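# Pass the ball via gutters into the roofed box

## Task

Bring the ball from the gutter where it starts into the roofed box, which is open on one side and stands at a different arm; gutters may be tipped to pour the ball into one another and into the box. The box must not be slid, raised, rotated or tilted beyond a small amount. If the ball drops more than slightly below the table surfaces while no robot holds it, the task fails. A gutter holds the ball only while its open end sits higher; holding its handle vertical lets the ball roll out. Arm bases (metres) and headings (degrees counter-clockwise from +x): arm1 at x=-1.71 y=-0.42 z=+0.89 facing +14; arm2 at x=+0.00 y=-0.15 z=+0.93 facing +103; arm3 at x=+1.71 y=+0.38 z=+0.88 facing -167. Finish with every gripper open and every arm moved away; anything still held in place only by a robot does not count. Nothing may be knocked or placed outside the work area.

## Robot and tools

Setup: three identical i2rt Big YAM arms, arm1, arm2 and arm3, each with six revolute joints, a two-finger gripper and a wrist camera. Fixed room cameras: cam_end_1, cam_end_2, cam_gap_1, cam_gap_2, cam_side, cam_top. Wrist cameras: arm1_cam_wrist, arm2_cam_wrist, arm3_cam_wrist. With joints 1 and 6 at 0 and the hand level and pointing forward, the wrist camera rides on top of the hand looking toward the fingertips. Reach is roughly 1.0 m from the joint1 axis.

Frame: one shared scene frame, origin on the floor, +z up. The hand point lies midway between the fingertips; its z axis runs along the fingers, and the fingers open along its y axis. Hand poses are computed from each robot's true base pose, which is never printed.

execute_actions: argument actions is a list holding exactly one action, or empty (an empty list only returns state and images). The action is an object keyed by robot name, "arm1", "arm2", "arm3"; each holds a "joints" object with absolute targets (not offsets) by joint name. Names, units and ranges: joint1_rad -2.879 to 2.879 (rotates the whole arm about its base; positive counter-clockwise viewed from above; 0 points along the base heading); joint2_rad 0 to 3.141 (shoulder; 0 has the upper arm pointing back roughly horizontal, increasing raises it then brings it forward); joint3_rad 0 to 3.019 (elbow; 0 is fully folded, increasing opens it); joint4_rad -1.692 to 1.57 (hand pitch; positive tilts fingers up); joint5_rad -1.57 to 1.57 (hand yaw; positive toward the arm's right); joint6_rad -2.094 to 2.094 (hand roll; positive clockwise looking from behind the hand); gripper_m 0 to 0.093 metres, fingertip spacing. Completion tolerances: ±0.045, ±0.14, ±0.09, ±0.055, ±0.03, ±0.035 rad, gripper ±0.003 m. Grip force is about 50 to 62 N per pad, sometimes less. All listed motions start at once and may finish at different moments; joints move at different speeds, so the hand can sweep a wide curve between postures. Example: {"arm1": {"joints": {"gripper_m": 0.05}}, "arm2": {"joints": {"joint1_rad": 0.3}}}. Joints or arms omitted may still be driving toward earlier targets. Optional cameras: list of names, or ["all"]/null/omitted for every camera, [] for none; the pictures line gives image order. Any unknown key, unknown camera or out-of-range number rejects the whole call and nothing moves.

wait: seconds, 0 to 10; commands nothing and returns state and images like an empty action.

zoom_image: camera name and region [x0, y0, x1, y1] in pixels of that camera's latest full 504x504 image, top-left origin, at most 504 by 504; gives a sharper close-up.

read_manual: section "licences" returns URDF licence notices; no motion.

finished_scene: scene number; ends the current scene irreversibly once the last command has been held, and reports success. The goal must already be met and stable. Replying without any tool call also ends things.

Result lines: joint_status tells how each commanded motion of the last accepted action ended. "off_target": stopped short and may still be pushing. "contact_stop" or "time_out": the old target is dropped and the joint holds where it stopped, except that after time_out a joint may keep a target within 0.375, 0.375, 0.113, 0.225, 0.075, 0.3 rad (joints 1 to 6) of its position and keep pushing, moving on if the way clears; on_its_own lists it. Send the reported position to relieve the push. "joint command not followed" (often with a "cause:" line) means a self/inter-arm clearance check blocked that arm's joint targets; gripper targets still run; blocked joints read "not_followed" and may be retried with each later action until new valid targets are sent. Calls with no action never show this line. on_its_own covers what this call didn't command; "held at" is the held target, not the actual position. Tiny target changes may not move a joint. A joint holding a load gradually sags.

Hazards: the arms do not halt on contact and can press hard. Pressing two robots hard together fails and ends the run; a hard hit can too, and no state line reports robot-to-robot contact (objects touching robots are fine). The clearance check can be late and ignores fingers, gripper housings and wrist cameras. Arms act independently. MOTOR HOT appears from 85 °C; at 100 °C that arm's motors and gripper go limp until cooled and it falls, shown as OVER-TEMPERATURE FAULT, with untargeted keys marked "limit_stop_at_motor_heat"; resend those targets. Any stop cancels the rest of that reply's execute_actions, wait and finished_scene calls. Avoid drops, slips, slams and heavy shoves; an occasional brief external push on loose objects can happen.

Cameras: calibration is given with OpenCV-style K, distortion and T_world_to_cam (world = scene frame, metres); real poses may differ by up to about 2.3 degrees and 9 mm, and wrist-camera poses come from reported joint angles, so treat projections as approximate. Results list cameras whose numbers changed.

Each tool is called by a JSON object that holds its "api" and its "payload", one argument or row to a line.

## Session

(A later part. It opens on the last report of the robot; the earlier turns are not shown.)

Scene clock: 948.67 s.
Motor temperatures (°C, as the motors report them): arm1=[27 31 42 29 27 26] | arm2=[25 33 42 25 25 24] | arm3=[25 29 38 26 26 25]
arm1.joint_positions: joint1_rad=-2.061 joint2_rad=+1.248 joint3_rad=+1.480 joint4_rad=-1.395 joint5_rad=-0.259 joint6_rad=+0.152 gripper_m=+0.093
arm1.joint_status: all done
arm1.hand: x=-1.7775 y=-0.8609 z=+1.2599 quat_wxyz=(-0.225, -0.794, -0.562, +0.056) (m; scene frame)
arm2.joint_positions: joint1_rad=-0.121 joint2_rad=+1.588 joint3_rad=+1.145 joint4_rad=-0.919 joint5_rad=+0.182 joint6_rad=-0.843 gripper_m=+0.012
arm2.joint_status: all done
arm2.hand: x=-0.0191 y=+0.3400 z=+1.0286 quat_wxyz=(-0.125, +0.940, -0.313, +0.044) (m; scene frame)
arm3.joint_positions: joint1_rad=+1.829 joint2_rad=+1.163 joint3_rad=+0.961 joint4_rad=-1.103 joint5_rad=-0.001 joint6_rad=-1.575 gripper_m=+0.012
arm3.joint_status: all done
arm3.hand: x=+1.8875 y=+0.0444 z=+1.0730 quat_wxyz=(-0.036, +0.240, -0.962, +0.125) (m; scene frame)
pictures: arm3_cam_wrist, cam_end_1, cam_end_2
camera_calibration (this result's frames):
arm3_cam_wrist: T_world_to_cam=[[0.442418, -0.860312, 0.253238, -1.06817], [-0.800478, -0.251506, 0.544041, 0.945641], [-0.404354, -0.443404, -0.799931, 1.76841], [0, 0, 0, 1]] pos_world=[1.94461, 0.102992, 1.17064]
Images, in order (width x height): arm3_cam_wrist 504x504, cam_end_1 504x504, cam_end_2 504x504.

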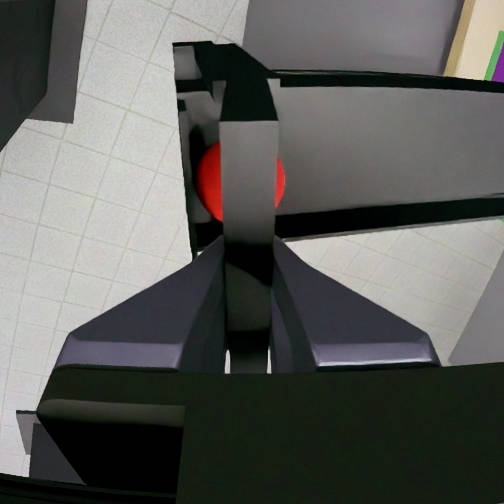

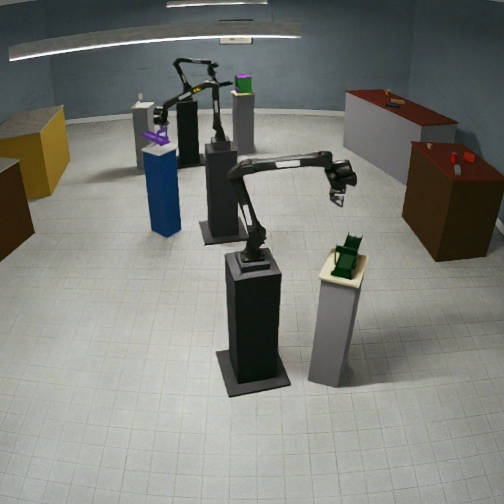

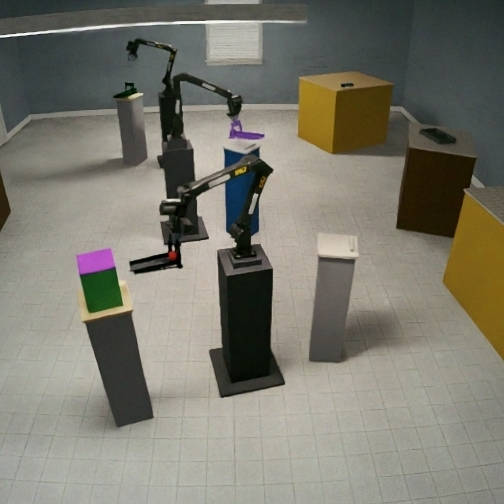

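{"api": "execute_actions", "payload": {
  "actions": [
    {"arm2": {"joints": {"joint2_rad": 1.622, "joint3_rad": 1.086, "joint4_rad": -0.76}}, "arm3": {"joints": {"joint1_rad": 1.80, "joint2_rad": 1.56, "joint3_rad": 1.465, "joint4_rad": -1.13}}}
  ],
  "cameras": ["cam_end_2", "arm3_cam_wrist", "cam_end_1", "arm2_cam_wrist"]
}}

{"api": "zoom_image", "payload": {
  "camera": "cam_end_2",
  "region": [60, 190, 230, 340]
}}

{"api": "zoom_image", "payload": {
  "camera": "cam_end_1",
  "region": [190, 55, 270, 115]
}}

Scene clock: 986.73 s.
Motor temperatures (°C, as the motors report them): arm1=[27 30 42 29 27 26] | arm2=[25 33 41 25 25 24] | arm3=[25 29 42 26 26 25]
arm1.joint_positions: joint1_rad=-2.061 joint2_rad=+1.248 joint3_rad=+1.480 joint4_rad=-1.395 joint5_rad=-0.259 joint6_rad=+0.152 gripper_m=+0.093
arm1.joint_status: not commanded
arm1.hand: x=-1.7775 y=-0.8609 z=+1.2599 quat_wxyz=(-0.225, -0.794, -0.562, +0.056) (m; scene frame)
arm2.joint_positions: joint1_rad=-0.121 joint2_rad=+1.630 joint3_rad=+1.070 joint4_rad=-0.780 joint5_rad=+0.182 joint6_rad=-0.843 gripper_m=+0.012
arm2.joint_status: all done
arm2.hand: x=-0.0190 y=+0.3389 z=+0.9875 quat_wxyz=(-0.136, +0.939, -0.314, +0.039) (m; scene frame)
arm3.joint_positions: joint1_rad=+1.803 joint2_rad=+1.571 joint3_rad=+1.384 joint4_rad=-1.133 joint5_rad=-0.001 joint6_rad=-1.575 gripper_m=+0.012
arm3.joint_status: all done
arm3.hand: x=+1.9468 y=-0.0974 z=+1.0805 quat_wxyz=(-0.032, +0.227, -0.966, +0.118) (m; scene frame)
pictures: arm2_cam_wrist, arm3_cam_wrist, cam_end_1, cam_end_2
camera_calibration (this result's frames):
arm2_cam_wrist: T_world_to_cam=[[0.580106, 0.762099, 0.287547, -0.527211], [0.538609, -0.623717, 0.566461, -0.335193], [0.611047, -0.173732, -0.772295, 0.95657], [0, 0, 0, 1]] pos_world=[-0.098133, 0.358908, 1.08023]
arm3_cam_wrist: T_world_to_cam=[[0.421885, -0.874995, 0.23748, -1.16268], [-0.802694, -0.238688, 0.546544, 0.95619], [-0.42154, -0.421202, -0.803052, 1.77452], [0, 0, 0, 1]] pos_world=[2.00607, -0.0416733, 1.17854]
Images, in order (width x height): arm2_cam_wrist 504x504, arm3_cam_wrist 504x504, cam_end_1 504x504, cam_end_2 504x504.

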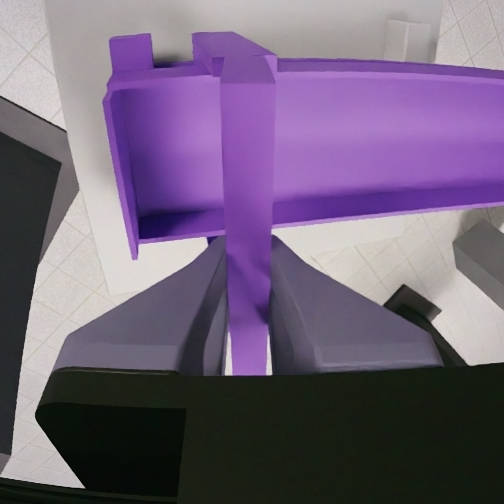

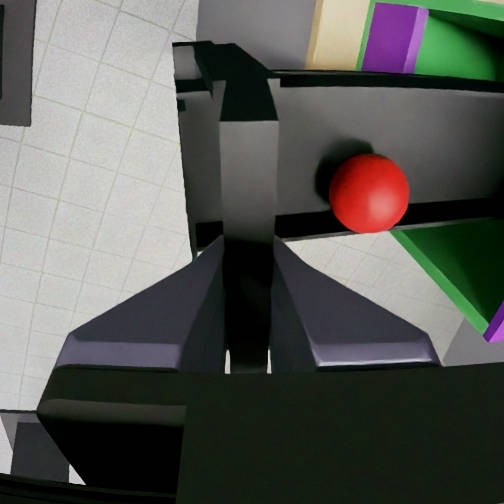

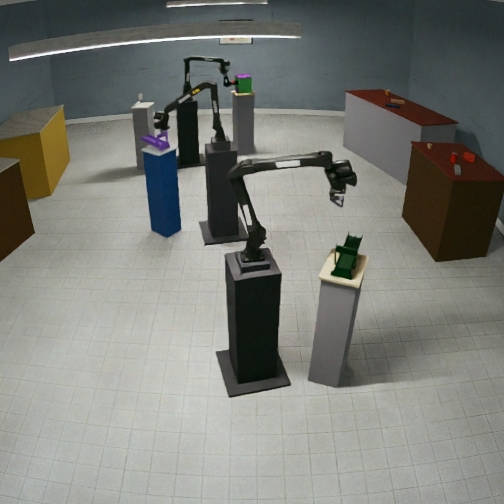

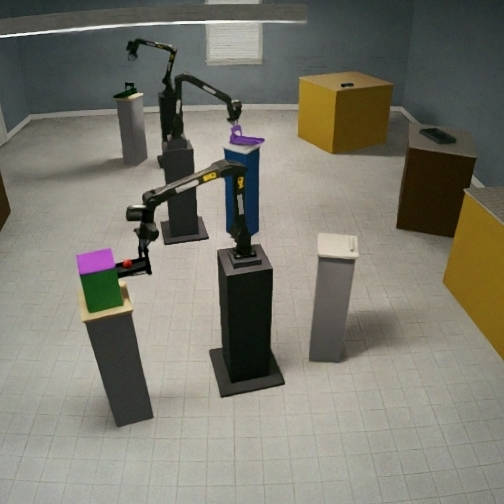

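Region (60, 190, 230, 340) of cam_end_2's 504x504 image, scaled by 2.965, with more detail than that image has; it fills the top 445 rows of this view, and the rest is white.

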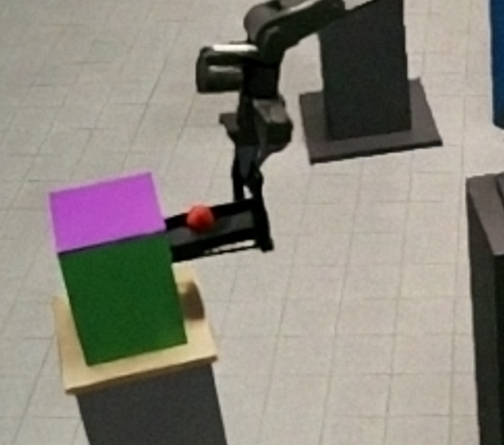

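Region (190, 55, 270, 115) of cam_end_1's 504x504 image, scaled by 6.300, with more detail than that image has; it fills the top 378 rows of this view, and the rest is white.

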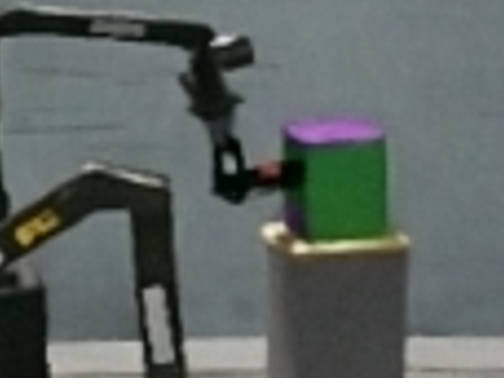

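{"api": "execute_actions", "payload": {
  "actions": [
    {"arm2": {"joints": {"joint2_rad": 1.64, "joint3_rad": 1.068}}, "arm3": {"joints": {"joint4_rad": -1.26}}}
  ],
  "cameras": ["cam_end_2", "arm3_cam_wrist", "cam_end_1"]
}}

{"api": "zoom_image", "payload": {
  "camera": "cam_end_1",
  "region": [190, 55, 270, 115]
}}

Scene clock: 994.73 s.
Motor temperatures (°C, as the motors report them): arm1=[27 30 42 29 27 26] | arm2=[25 33 41 25 25 24] | arm3=[25 29 43 26 26 25]
arm1.joint_positions: joint1_rad=-2.061 joint2_rad=+1.248 joint3_rad=+1.480 joint4_rad=-1.395 joint5_rad=-0.259 joint6_rad=+0.152 gripper_m=+0.093
arm1.joint_status: not commanded
arm1.hand: x=-1.7775 y=-0.8609 z=+1.2599 quat_wxyz=(-0.225, -0.794, -0.562, +0.056) (m; scene frame)
arm2.joint_positions: joint1_rad=-0.121 joint2_rad=+1.634 joint3_rad=+1.058 joint4_rad=-0.779 joint5_rad=+0.182 joint6_rad=-0.843 gripper_m=+0.012
arm2.joint_status: all done
arm2.hand: x=-0.0184 y=+0.3336 z=+0.9812 quat_wxyz=(-0.129, +0.940, -0.313, +0.043) (m; scene frame)
arm3.joint_positions: joint1_rad=+1.803 joint2_rad=+1.571 joint3_rad=+1.385 joint4_rad=-1.252 joint5_rad=-0.001 joint6_rad=-1.575 gripper_m=+0.012
arm3.joint_status: all done
arm3.hand: x=+1.9342 y=-0.0720 z=+1.0756 quat_wxyz=(-0.019, +0.229, -0.971, +0.061) (m; scene frame)
pictures: arm3_cam_wrist, cam_end_1, cam_end_2
camera_calibration (this result's frames):
arm3_cam_wrist: T_world_to_cam=[[0.432198, -0.893491, 0.121982, -1.03108], [-0.773569, -0.297823, 0.559368, 0.880492], [-0.463461, -0.336119, -0.819895, 1.88135], [0, 0, 0, 1]] pos_world=[1.99868, -0.0266707, 1.17576]
Images, in order (width x height): arm3_cam_wrist 504x504, cam_end_1 504x504, cam_end_2 504x504.

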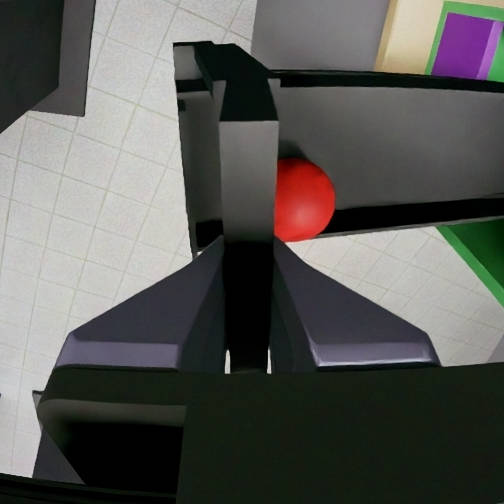

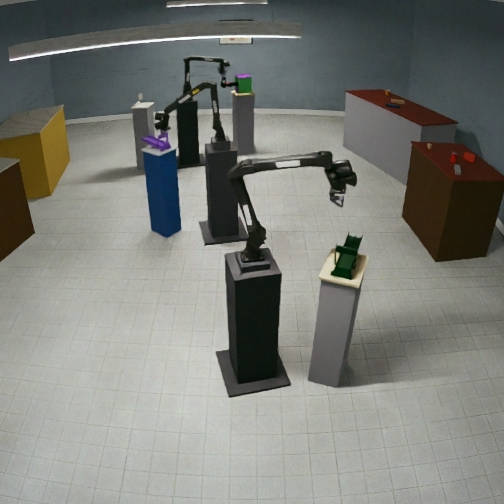

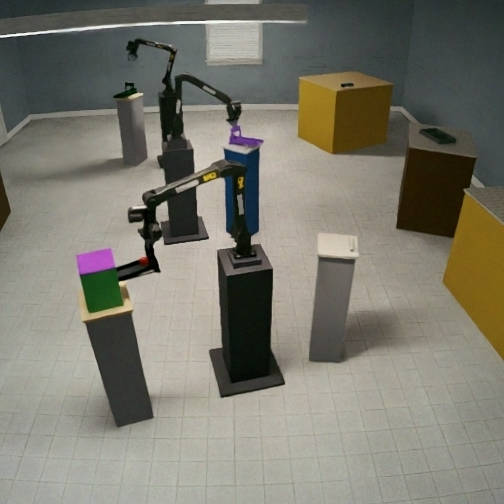

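Region (190, 55, 270, 115) of cam_end_1's 504x504 image, scaled by 6.300, with more detail than that image has; it fills the top 378 rows of this view, and the rest is white.

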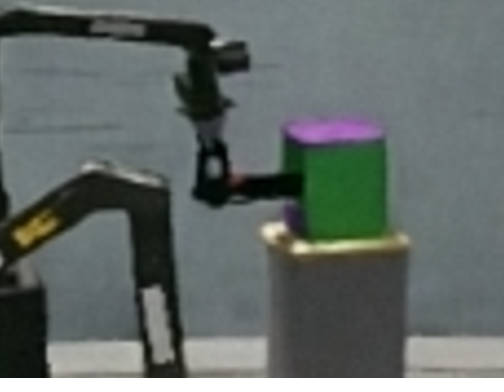

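{"api": "execute_actions", "payload": {
  "actions": [],
  "cameras": ["cam_end_2", "arm3_cam_wrist"]
}}

Scene clock: 998.13 s.
Motor temperatures (°C, as the motors report them): arm1=[27 30 42 29 27 26] | arm2=[25 33 40 25 25 24] | arm3=[25 29 43 26 26 25]
arm1.joint_positions: joint1_rad=-2.061 joint2_rad=+1.248 joint3_rad=+1.480 joint4_rad=-1.395 joint5_rad=-0.259 joint6_rad=+0.152 gripper_m=+0.093
arm1.joint_status: not commanded
arm1.hand: x=-1.7775 y=-0.8609 z=+1.2599 quat_wxyz=(-0.225, -0.794, -0.562, +0.056) (m; scene frame)
arm2.joint_positions: joint1_rad=-0.121 joint2_rad=+1.634 joint3_rad=+1.058 joint4_rad=-0.779 joint5_rad=+0.182 joint6_rad=-0.843 gripper_m=+0.012
arm2.joint_status: all done
arm2.hand: x=-0.0184 y=+0.3336 z=+0.9812 quat_wxyz=(-0.129, +0.940, -0.313, +0.043) (m; scene frame)
arm3.joint_positions: joint1_rad=+1.803 joint2_rad=+1.571 joint3_rad=+1.388 joint4_rad=-1.253 joint5_rad=-0.001 joint6_rad=-1.575 gripper_m=+0.012
arm3.joint_status: all done
arm3.hand: x=+1.9345 y=-0.0726 z=+1.0767 quat_wxyz=(-0.019, +0.229, -0.971, +0.062) (m; scene frame)
pictures: arm3_cam_wrist, cam_end_2
camera_calibration (this result's frames):
arm3_cam_wrist: T_world_to_cam=[[0.432078, -0.893288, 0.123874, -1.03365], [-0.774047, -0.296854, 0.559222, 0.881093], [-0.462773, -0.337512, -0.819711, 1.88052], [0, 0, 0, 1]] pos_world=[1.99888, -0.0270952, 1.1768]
Images, in order (width x height): arm3_cam_wrist 504x504, cam_end_2 504x504.

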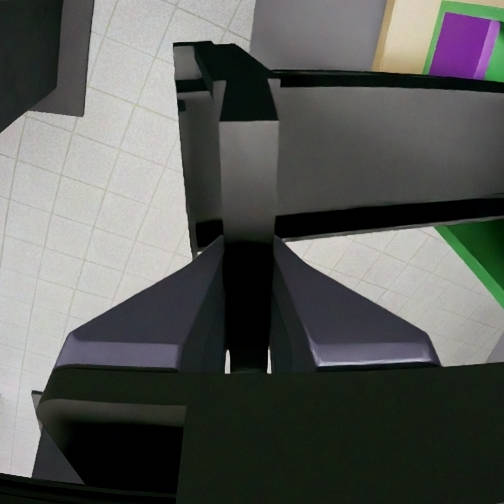

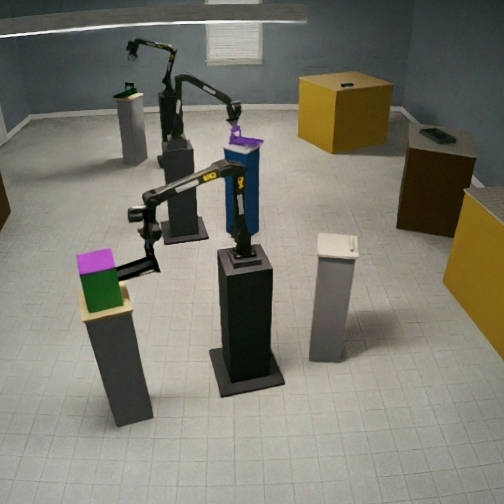

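{"api": "execute_actions", "payload": {
  "actions": [
    {"arm2": {"joints": {"gripper_m": 0.093}}, "arm3": {"joints": {"joint2_rad": 1.26, "joint3_rad": 1.15}}}
  ],
  "cameras": ["cam_end_2", "arm3_cam_wrist", "arm2_cam_wrist", "cam_end_1"]
}}

{"api": "zoom_image", "payload": {
  "camera": "cam_end_2",
  "region": [60, 190, 230, 340]
}}

Scene clock: 1009.30 s.
Motor temperatures (°C, as the motors report them): arm1=[27 30 42 29 27 26] | arm2=[25 33 40 25 25 24] | arm3=[25 30 43 26 26 25]
arm1.joint_positions: joint1_rad=-2.061 joint2_rad=+1.248 joint3_rad=+1.480 joint4_rad=-1.395 joint5_rad=-0.259 joint6_rad=+0.152 gripper_m=+0.093
arm1.joint_status: not commanded
arm1.hand: x=-1.7775 y=-0.8609 z=+1.2599 quat_wxyz=(-0.225, -0.794, -0.562, +0.056) (m; scene frame)
arm2.joint_positions: joint1_rad=-0.121 joint2_rad=+1.634 joint3_rad=+1.058 joint4_rad=-0.775 joint5_rad=+0.183 joint6_rad=-0.843 gripper_m=+0.093
arm2.joint_status: all done
arm2.hand: x=-0.0184 y=+0.3346 z=+0.9814 quat_wxyz=(-0.131, +0.940, -0.314, +0.042) (m; scene frame)
arm3.joint_positions: joint1_rad=+1.803 joint2_rad=+1.256 joint3_rad=+1.160 joint4_rad=-1.259 joint5_rad=-0.001 joint6_rad=-1.575 gripper_m=+0.012
arm3.joint_status: all done
arm3.hand: x=+1.8916 y=+0.0134 z=+1.1161 quat_wxyz=(-0.028, +0.228, -0.968, +0.101) (m; scene frame)
pictures: arm2_cam_wrist, arm3_cam_wrist, cam_end_1, cam_end_2
camera_calibration (this result's frames):
arm2_cam_wrist: T_world_to_cam=[[0.579669, 0.764941, 0.280801, -0.516913], [0.537195, -0.617856, 0.574173, -0.344361], [0.612703, -0.181985, -0.769075, 0.950408], [0, 0, 0, 1]] pos_world=[-0.0976907, 0.355602, 1.07381]
arm3_cam_wrist: T_world_to_cam=[[0.425555, -0.881725, 0.203625, -1.01998], [-0.794168, -0.256017, 0.551138, 0.897895], [-0.433821, -0.396252, -0.809187, 1.85623], [0, 0, 0, 1]] pos_world=[1.95241, 0.0660703, 1.21487]
Images, in order (width x height): arm2_cam_wrist 504x504, arm3_cam_wrist 504x504, cam_end_1 504x504, cam_end_2 504x504.

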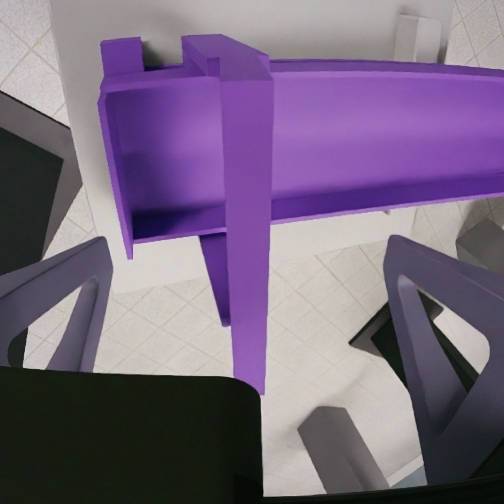

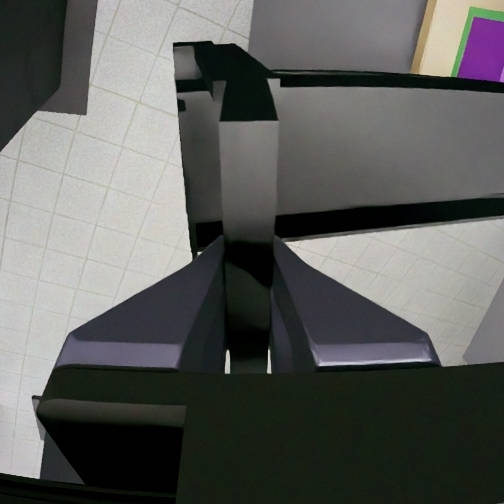

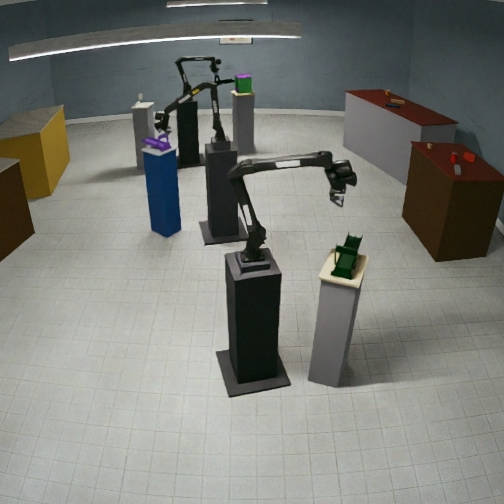

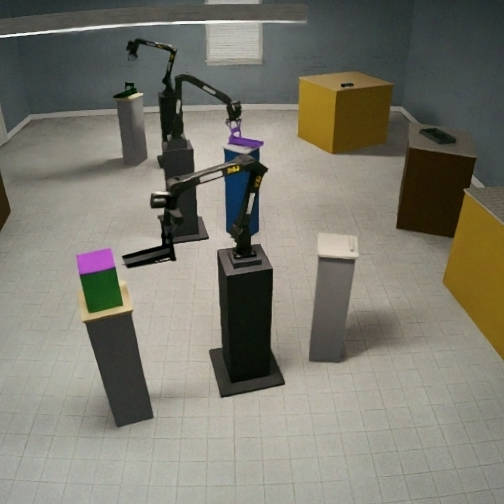

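Region (60, 190, 230, 340) of cam_end_2's 504x504 image, scaled by 2.965, with more detail than that image has; it fills the top 445 rows of this view, and the rest is white.

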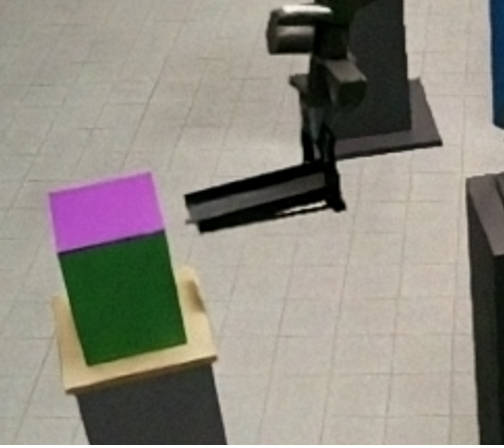

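{"api": "execute_actions", "payload": {
  "actions": [
    {"arm2": {"joints": {"joint2_rad": 1.4, "joint3_rad": 1.33, "joint4_rad": -1.1}}, "arm3": {"joints": {"joint1_rad": 1.35, "joint5_rad": 0.14, "joint6_rad": -1.025}}}
  ],
  "cameras": ["cam_end_2"]
}}

{"api": "execute_actions", "payload": {
  "actions": [
    {"arm2": {"joints": {"joint2_rad": 1.1}}, "arm3": {"joints": {"joint1_rad": -1.437, "joint2_rad": 1.505, "joint3_rad": 1.20, "joint4_rad": -0.972}}}
  ],
  "cameras": ["cam_end_2", "arm3_cam_wrist"]
}}

Scene clock: 1036.73 s.
Motor temperatures (°C, as the motors report them): arm1=[27 30 42 29 27 26] | arm2=[25 33 40 25 25 24] | arm3=[25 29 38 26 26 25]
arm1.joint_positions: joint1_rad=-2.061 joint2_rad=+1.248 joint3_rad=+1.480 joint4_rad=-1.395 joint5_rad=-0.259 joint6_rad=+0.152 gripper_m=+0.093
arm1.joint_status: not commanded
arm1.hand: x=-1.7775 y=-0.8609 z=+1.2599 quat_wxyz=(-0.225, -0.794, -0.562, +0.056) (m; scene frame)
arm2.joint_positions: joint1_rad=-0.121 joint2_rad=+1.393 joint3_rad=+1.317 joint4_rad=-1.089 joint5_rad=+0.183 joint6_rad=-0.843 gripper_m=+0.093
arm2.joint_status: all done
arm2.hand: x=-0.0200 y=+0.3489 z=+1.1853 quat_wxyz=(-0.214, +0.924, -0.317, +0.004) (m; scene frame)
arm3.joint_positions: joint1_rad=+1.344 joint2_rad=+1.256 joint3_rad=+1.160 joint4_rad=-1.259 joint5_rad=+0.138 joint6_rad=-1.034 gripper_m=+0.012
arm3.joint_status: all done
arm3.hand: x=+1.6897 y=-0.0278 z=+1.1162 quat_wxyz=(+0.036, -0.270, -0.955, +0.117) (m; scene frame)
pictures: cam_end_2
Images, in order (width x height): cam_end_2 504x504.

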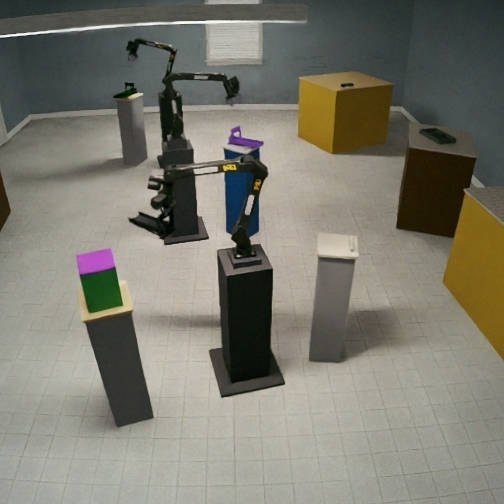

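Scene clock: 1039.23 s.
Motor temperatures (°C, as the motors report them): arm1=[27 30 42 29 27 26] | arm2=[25 33 40 25 25 24] | arm3=[25 29 38 26 26 25]
arm1.joint_positions: joint1_rad=-2.061 joint2_rad=+1.248 joint3_rad=+1.480 joint4_rad=-1.395 joint5_rad=-0.259 joint6_rad=+0.152 gripper_m=+0.093
arm1.joint_status: not commanded
arm1.hand: x=-1.7775 y=-0.8609 z=+1.2599 quat_wxyz=(-0.225, -0.794, -0.562, +0.056) (m; scene frame)
arm2.joint_positions: joint1_rad=-0.121 joint2_rad=+1.097 joint3_rad=+1.314 joint4_rad=-1.089 joint5_rad=+0.183 joint6_rad=-0.843 gripper_m=+0.093
arm2.joint_status: all done
arm2.hand: x=-0.0141 y=+0.2911 z=+1.3179 quat_wxyz=(-0.341, +0.883, -0.318, -0.056) (m; scene frame)
arm3.joint_positions: joint1_rad=-1.443 joint2_rad=+1.524 joint3_rad=+1.160 joint4_rad=-0.976 joint5_rad=+0.138 joint6_rad=-1.032 gripper_m=+0.012
arm3.joint_status: all done
arm3.hand: x=+1.5682 y=+0.8378 z=+1.0253 quat_wxyz=(+0.138, -0.985, +0.099, -0.014) (m; scene frame)
pictures: arm3_cam_wrist, cam_end_2
camera_calibration (this result's frames):
arm3_cam_wrist: T_world_to_cam=[[0.202311, 0.941219, 0.270511, -1.38275], [0.770421, -0.32349, 0.549368, -1.49313], [0.604583, 0.097264, -0.790581, -0.0918235], [0, 0, 0, 1]] pos_world=[1.4856, 0.827388, 1.12173]
Images, in order (width x height): arm3_cam_wrist 504x504, cam_end_2 504x504.

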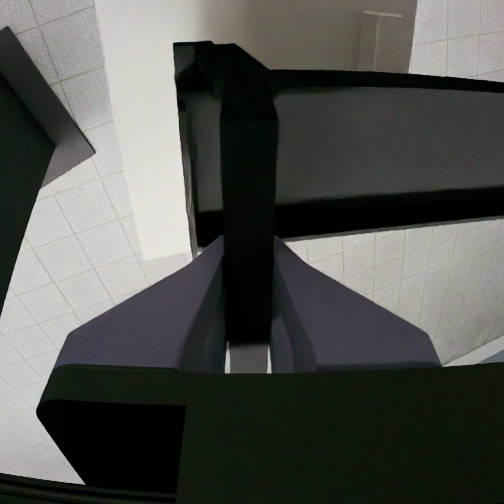

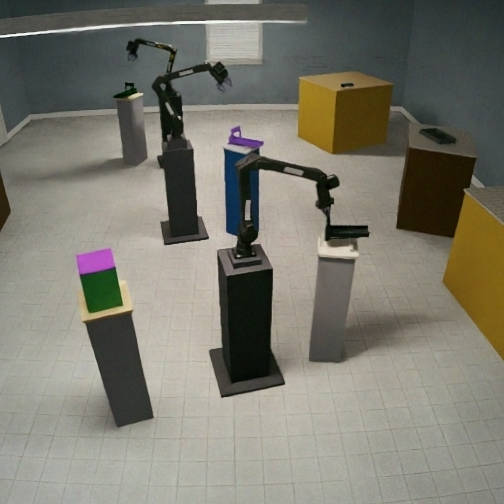

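{"api": "execute_actions", "payload": {
  "actions": [
    {"arm3": {"joints": {"joint2_rad": 1.547, "joint3_rad": 1.052, "joint4_rad": -0.825}}}
  ],
  "cameras": ["arm3_cam_wrist"]
}}

Scene clock: 1042.47 s.
Motor temperatures (°C, as the motors report them): arm1=[27 30 42 29 27 26] | arm2=[25 32 40 25 25 24] | arm3=[25 29 38 26 26 25]
arm1.joint_positions: joint1_rad=-2.061 joint2_rad=+1.248 joint3_rad=+1.480 joint4_rad=-1.395 joint5_rad=-0.259 joint6_rad=+0.152 gripper_m=+0.093
arm1.joint_status: not commanded
arm1.hand: x=-1.7775 y=-0.8609 z=+1.2599 quat_wxyz=(-0.225, -0.794, -0.562, +0.056) (m; scene frame)
arm2.joint_positions: joint1_rad=-0.121 joint2_rad=+1.097 joint3_rad=+1.314 joint4_rad=-1.089 joint5_rad=+0.183 joint6_rad=-0.843 gripper_m=+0.093
arm2.joint_status: not commanded
arm2.hand: x=-0.0141 y=+0.2911 z=+1.3179 quat_wxyz=(-0.341, +0.883, -0.318, -0.056) (m; scene frame)
arm3.joint_positions: joint1_rad=-1.443 joint2_rad=+1.549 joint3_rad=+1.054 joint4_rad=-0.844 joint5_rad=+0.138 joint6_rad=-1.032 gripper_m=+0.012
arm3.joint_status: all done
arm3.hand: x=+1.5723 y=+0.8278 z=+0.9787 quat_wxyz=(+0.139, -0.985, +0.099, -0.014) (m; scene frame)
pictures: arm3_cam_wrist
camera_calibration (this result's frames):
arm3_cam_wrist: T_world_to_cam=[[0.202443, 0.940834, 0.27175, -1.3627], [0.770717, -0.324265, 0.548496, -1.47288], [0.604163, 0.098403, -0.790762, -0.130287], [0, 0, 0, 1]] pos_world=[1.48976, 0.817289, 1.07516]
Images, in order (width x height): arm3_cam_wrist 504x504.

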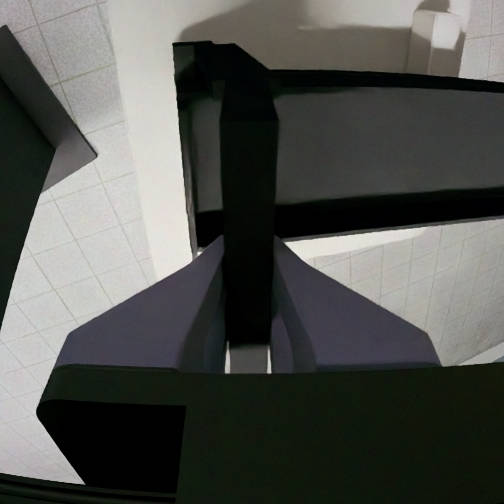

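{"api": "execute_actions", "payload": {
  "actions": [
    {"arm3": {"joints": {"gripper_m": 0.093, "joint2_rad": 1.12}}}
  ]
}}

Scene clock: 1049.00 s.
Motor temperatures (°C, as the motors report them): arm1=[27 30 42 29 27 26] | arm2=[25 32 40 25 25 24] | arm3=[25 29 38 26 26 25]
arm1.joint_positions: joint1_rad=-2.061 joint2_rad=+1.248 joint3_rad=+1.480 joint4_rad=-1.395 joint5_rad=-0.259 joint6_rad=+0.152 gripper_m=+0.093
arm1.joint_status: not commanded
arm1.hand: x=-1.7775 y=-0.8609 z=+1.2599 quat_wxyz=(-0.225, -0.794, -0.562, +0.056) (m; scene frame)
arm2.joint_positions: joint1_rad=-0.121 joint2_rad=+1.097 joint3_rad=+1.314 joint4_rad=-1.089 joint5_rad=+0.183 joint6_rad=-0.843 gripper_m=+0.093
arm2.joint_status: not commanded
arm2.hand: x=-0.0141 y=+0.2911 z=+1.3179 quat_wxyz=(-0.341, +0.883, -0.318, -0.056) (m; scene frame)
arm3.joint_positions: joint1_rad=-1.443 joint2_rad=+1.113 joint3_rad=+1.054 joint4_rad=-0.837 joint5_rad=+0.138 joint6_rad=-1.032 gripper_m=+0.093
arm3.joint_status: all done
arm3.hand: x=+1.5798 y=+0.8030 z=+1.1740 quat_wxyz=(+0.331, -0.934, +0.108, +0.082) (m; scene frame)
pictures: arm1_cam_wrist, arm2_cam_wrist, arm3_cam_wrist, cam_end_1, cam_end_2, cam_gap_1, cam_gap_2, cam_side, cam_top
camera_calibration (this result's frames):
arm1_cam_wrist: T_world_to_cam=[[-0.912957, 0.274641, -0.301798, -1.00624], [0.210528, 0.950584, 0.228186, 0.913204], [0.349554, 0.144787, -0.925661, 2.03396], [0, 0, 0, 1]] pos_world=[-1.82189, -0.886214, 1.3707]
arm2_cam_wrist: T_world_to_cam=[[0.600774, 0.557997, 0.572459, -0.904385], [0.556825, -0.8059, 0.201173, -0.0201243], [0.573599, 0.1979, -0.794871, 1.1215], [0, 0, 0, 1]] pos_world=[-0.0887528, 0.266481, 1.41322]
arm3_cam_wrist: T_world_to_cam=[[0.266899, 0.759211, 0.593601, -1.72775], [0.834779, -0.489913, 0.251255, -1.21303], [0.481569, 0.428466, -0.764531, -0.080097], [0, 0, 0, 1]] pos_world=[1.51232, 0.751767, 1.26914]
Images, in order (width x height): arm1_cam_wrist 504x504, arm2_cam_wrist 504x504, arm3_cam_wrist 504x504, cam_end_1 504x504, cam_end_2 504x504, cam_gap_1 504x504, cam_gap_2 504x504, cam_side 504x504, cam_top 504x504.

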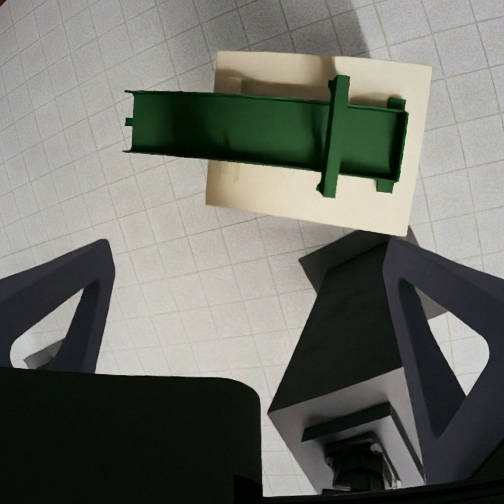

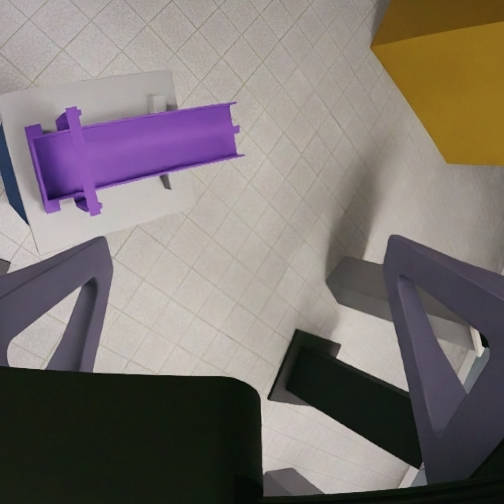

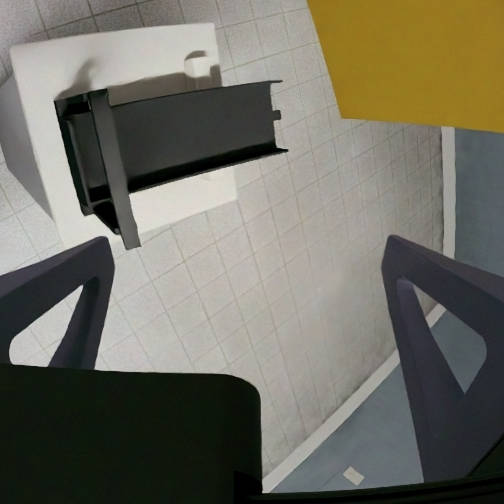

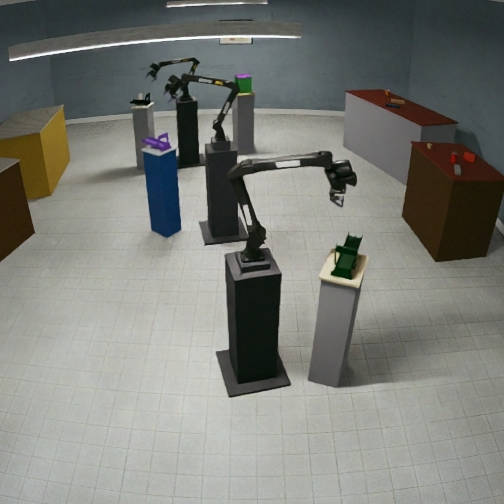

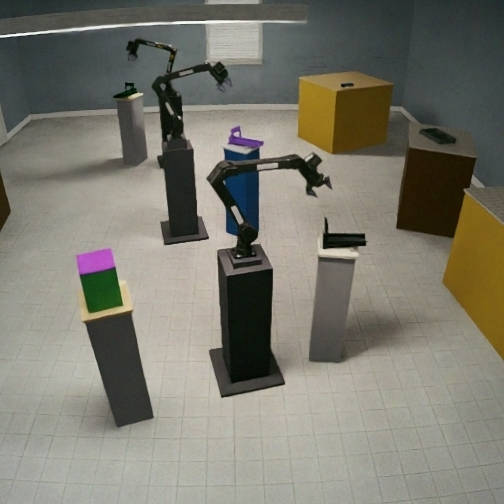

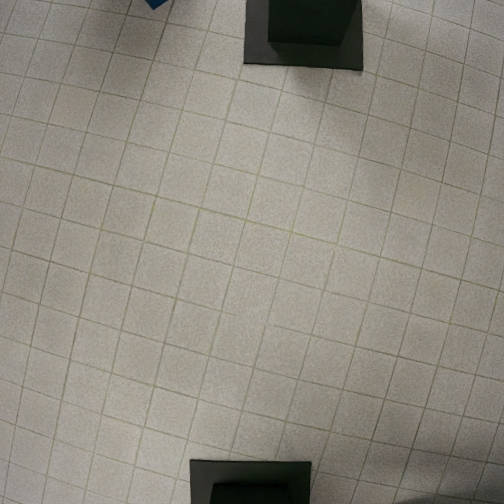

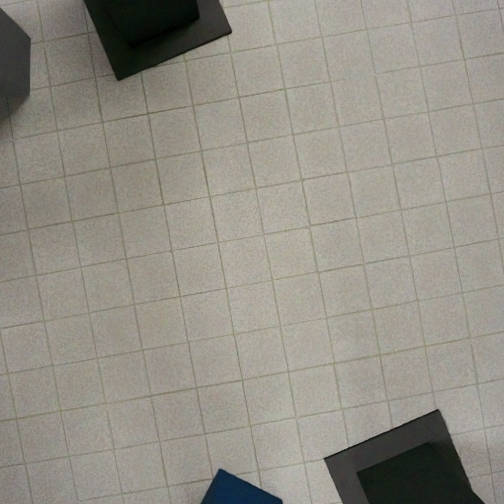

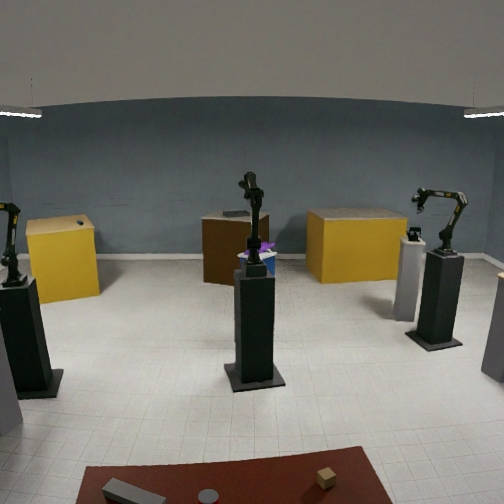

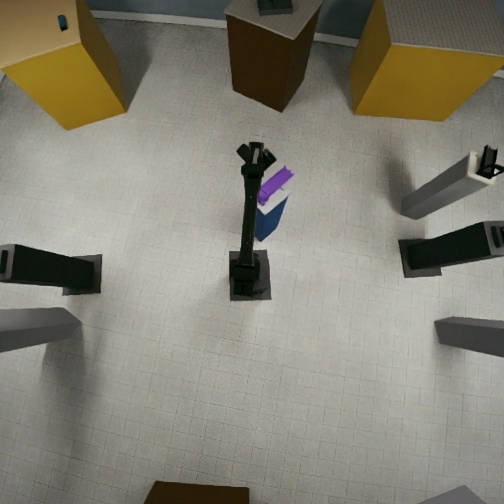

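{"api": "finished_scene", "payload": {
  "scene": 1
}}

The scene is finished: the task was done.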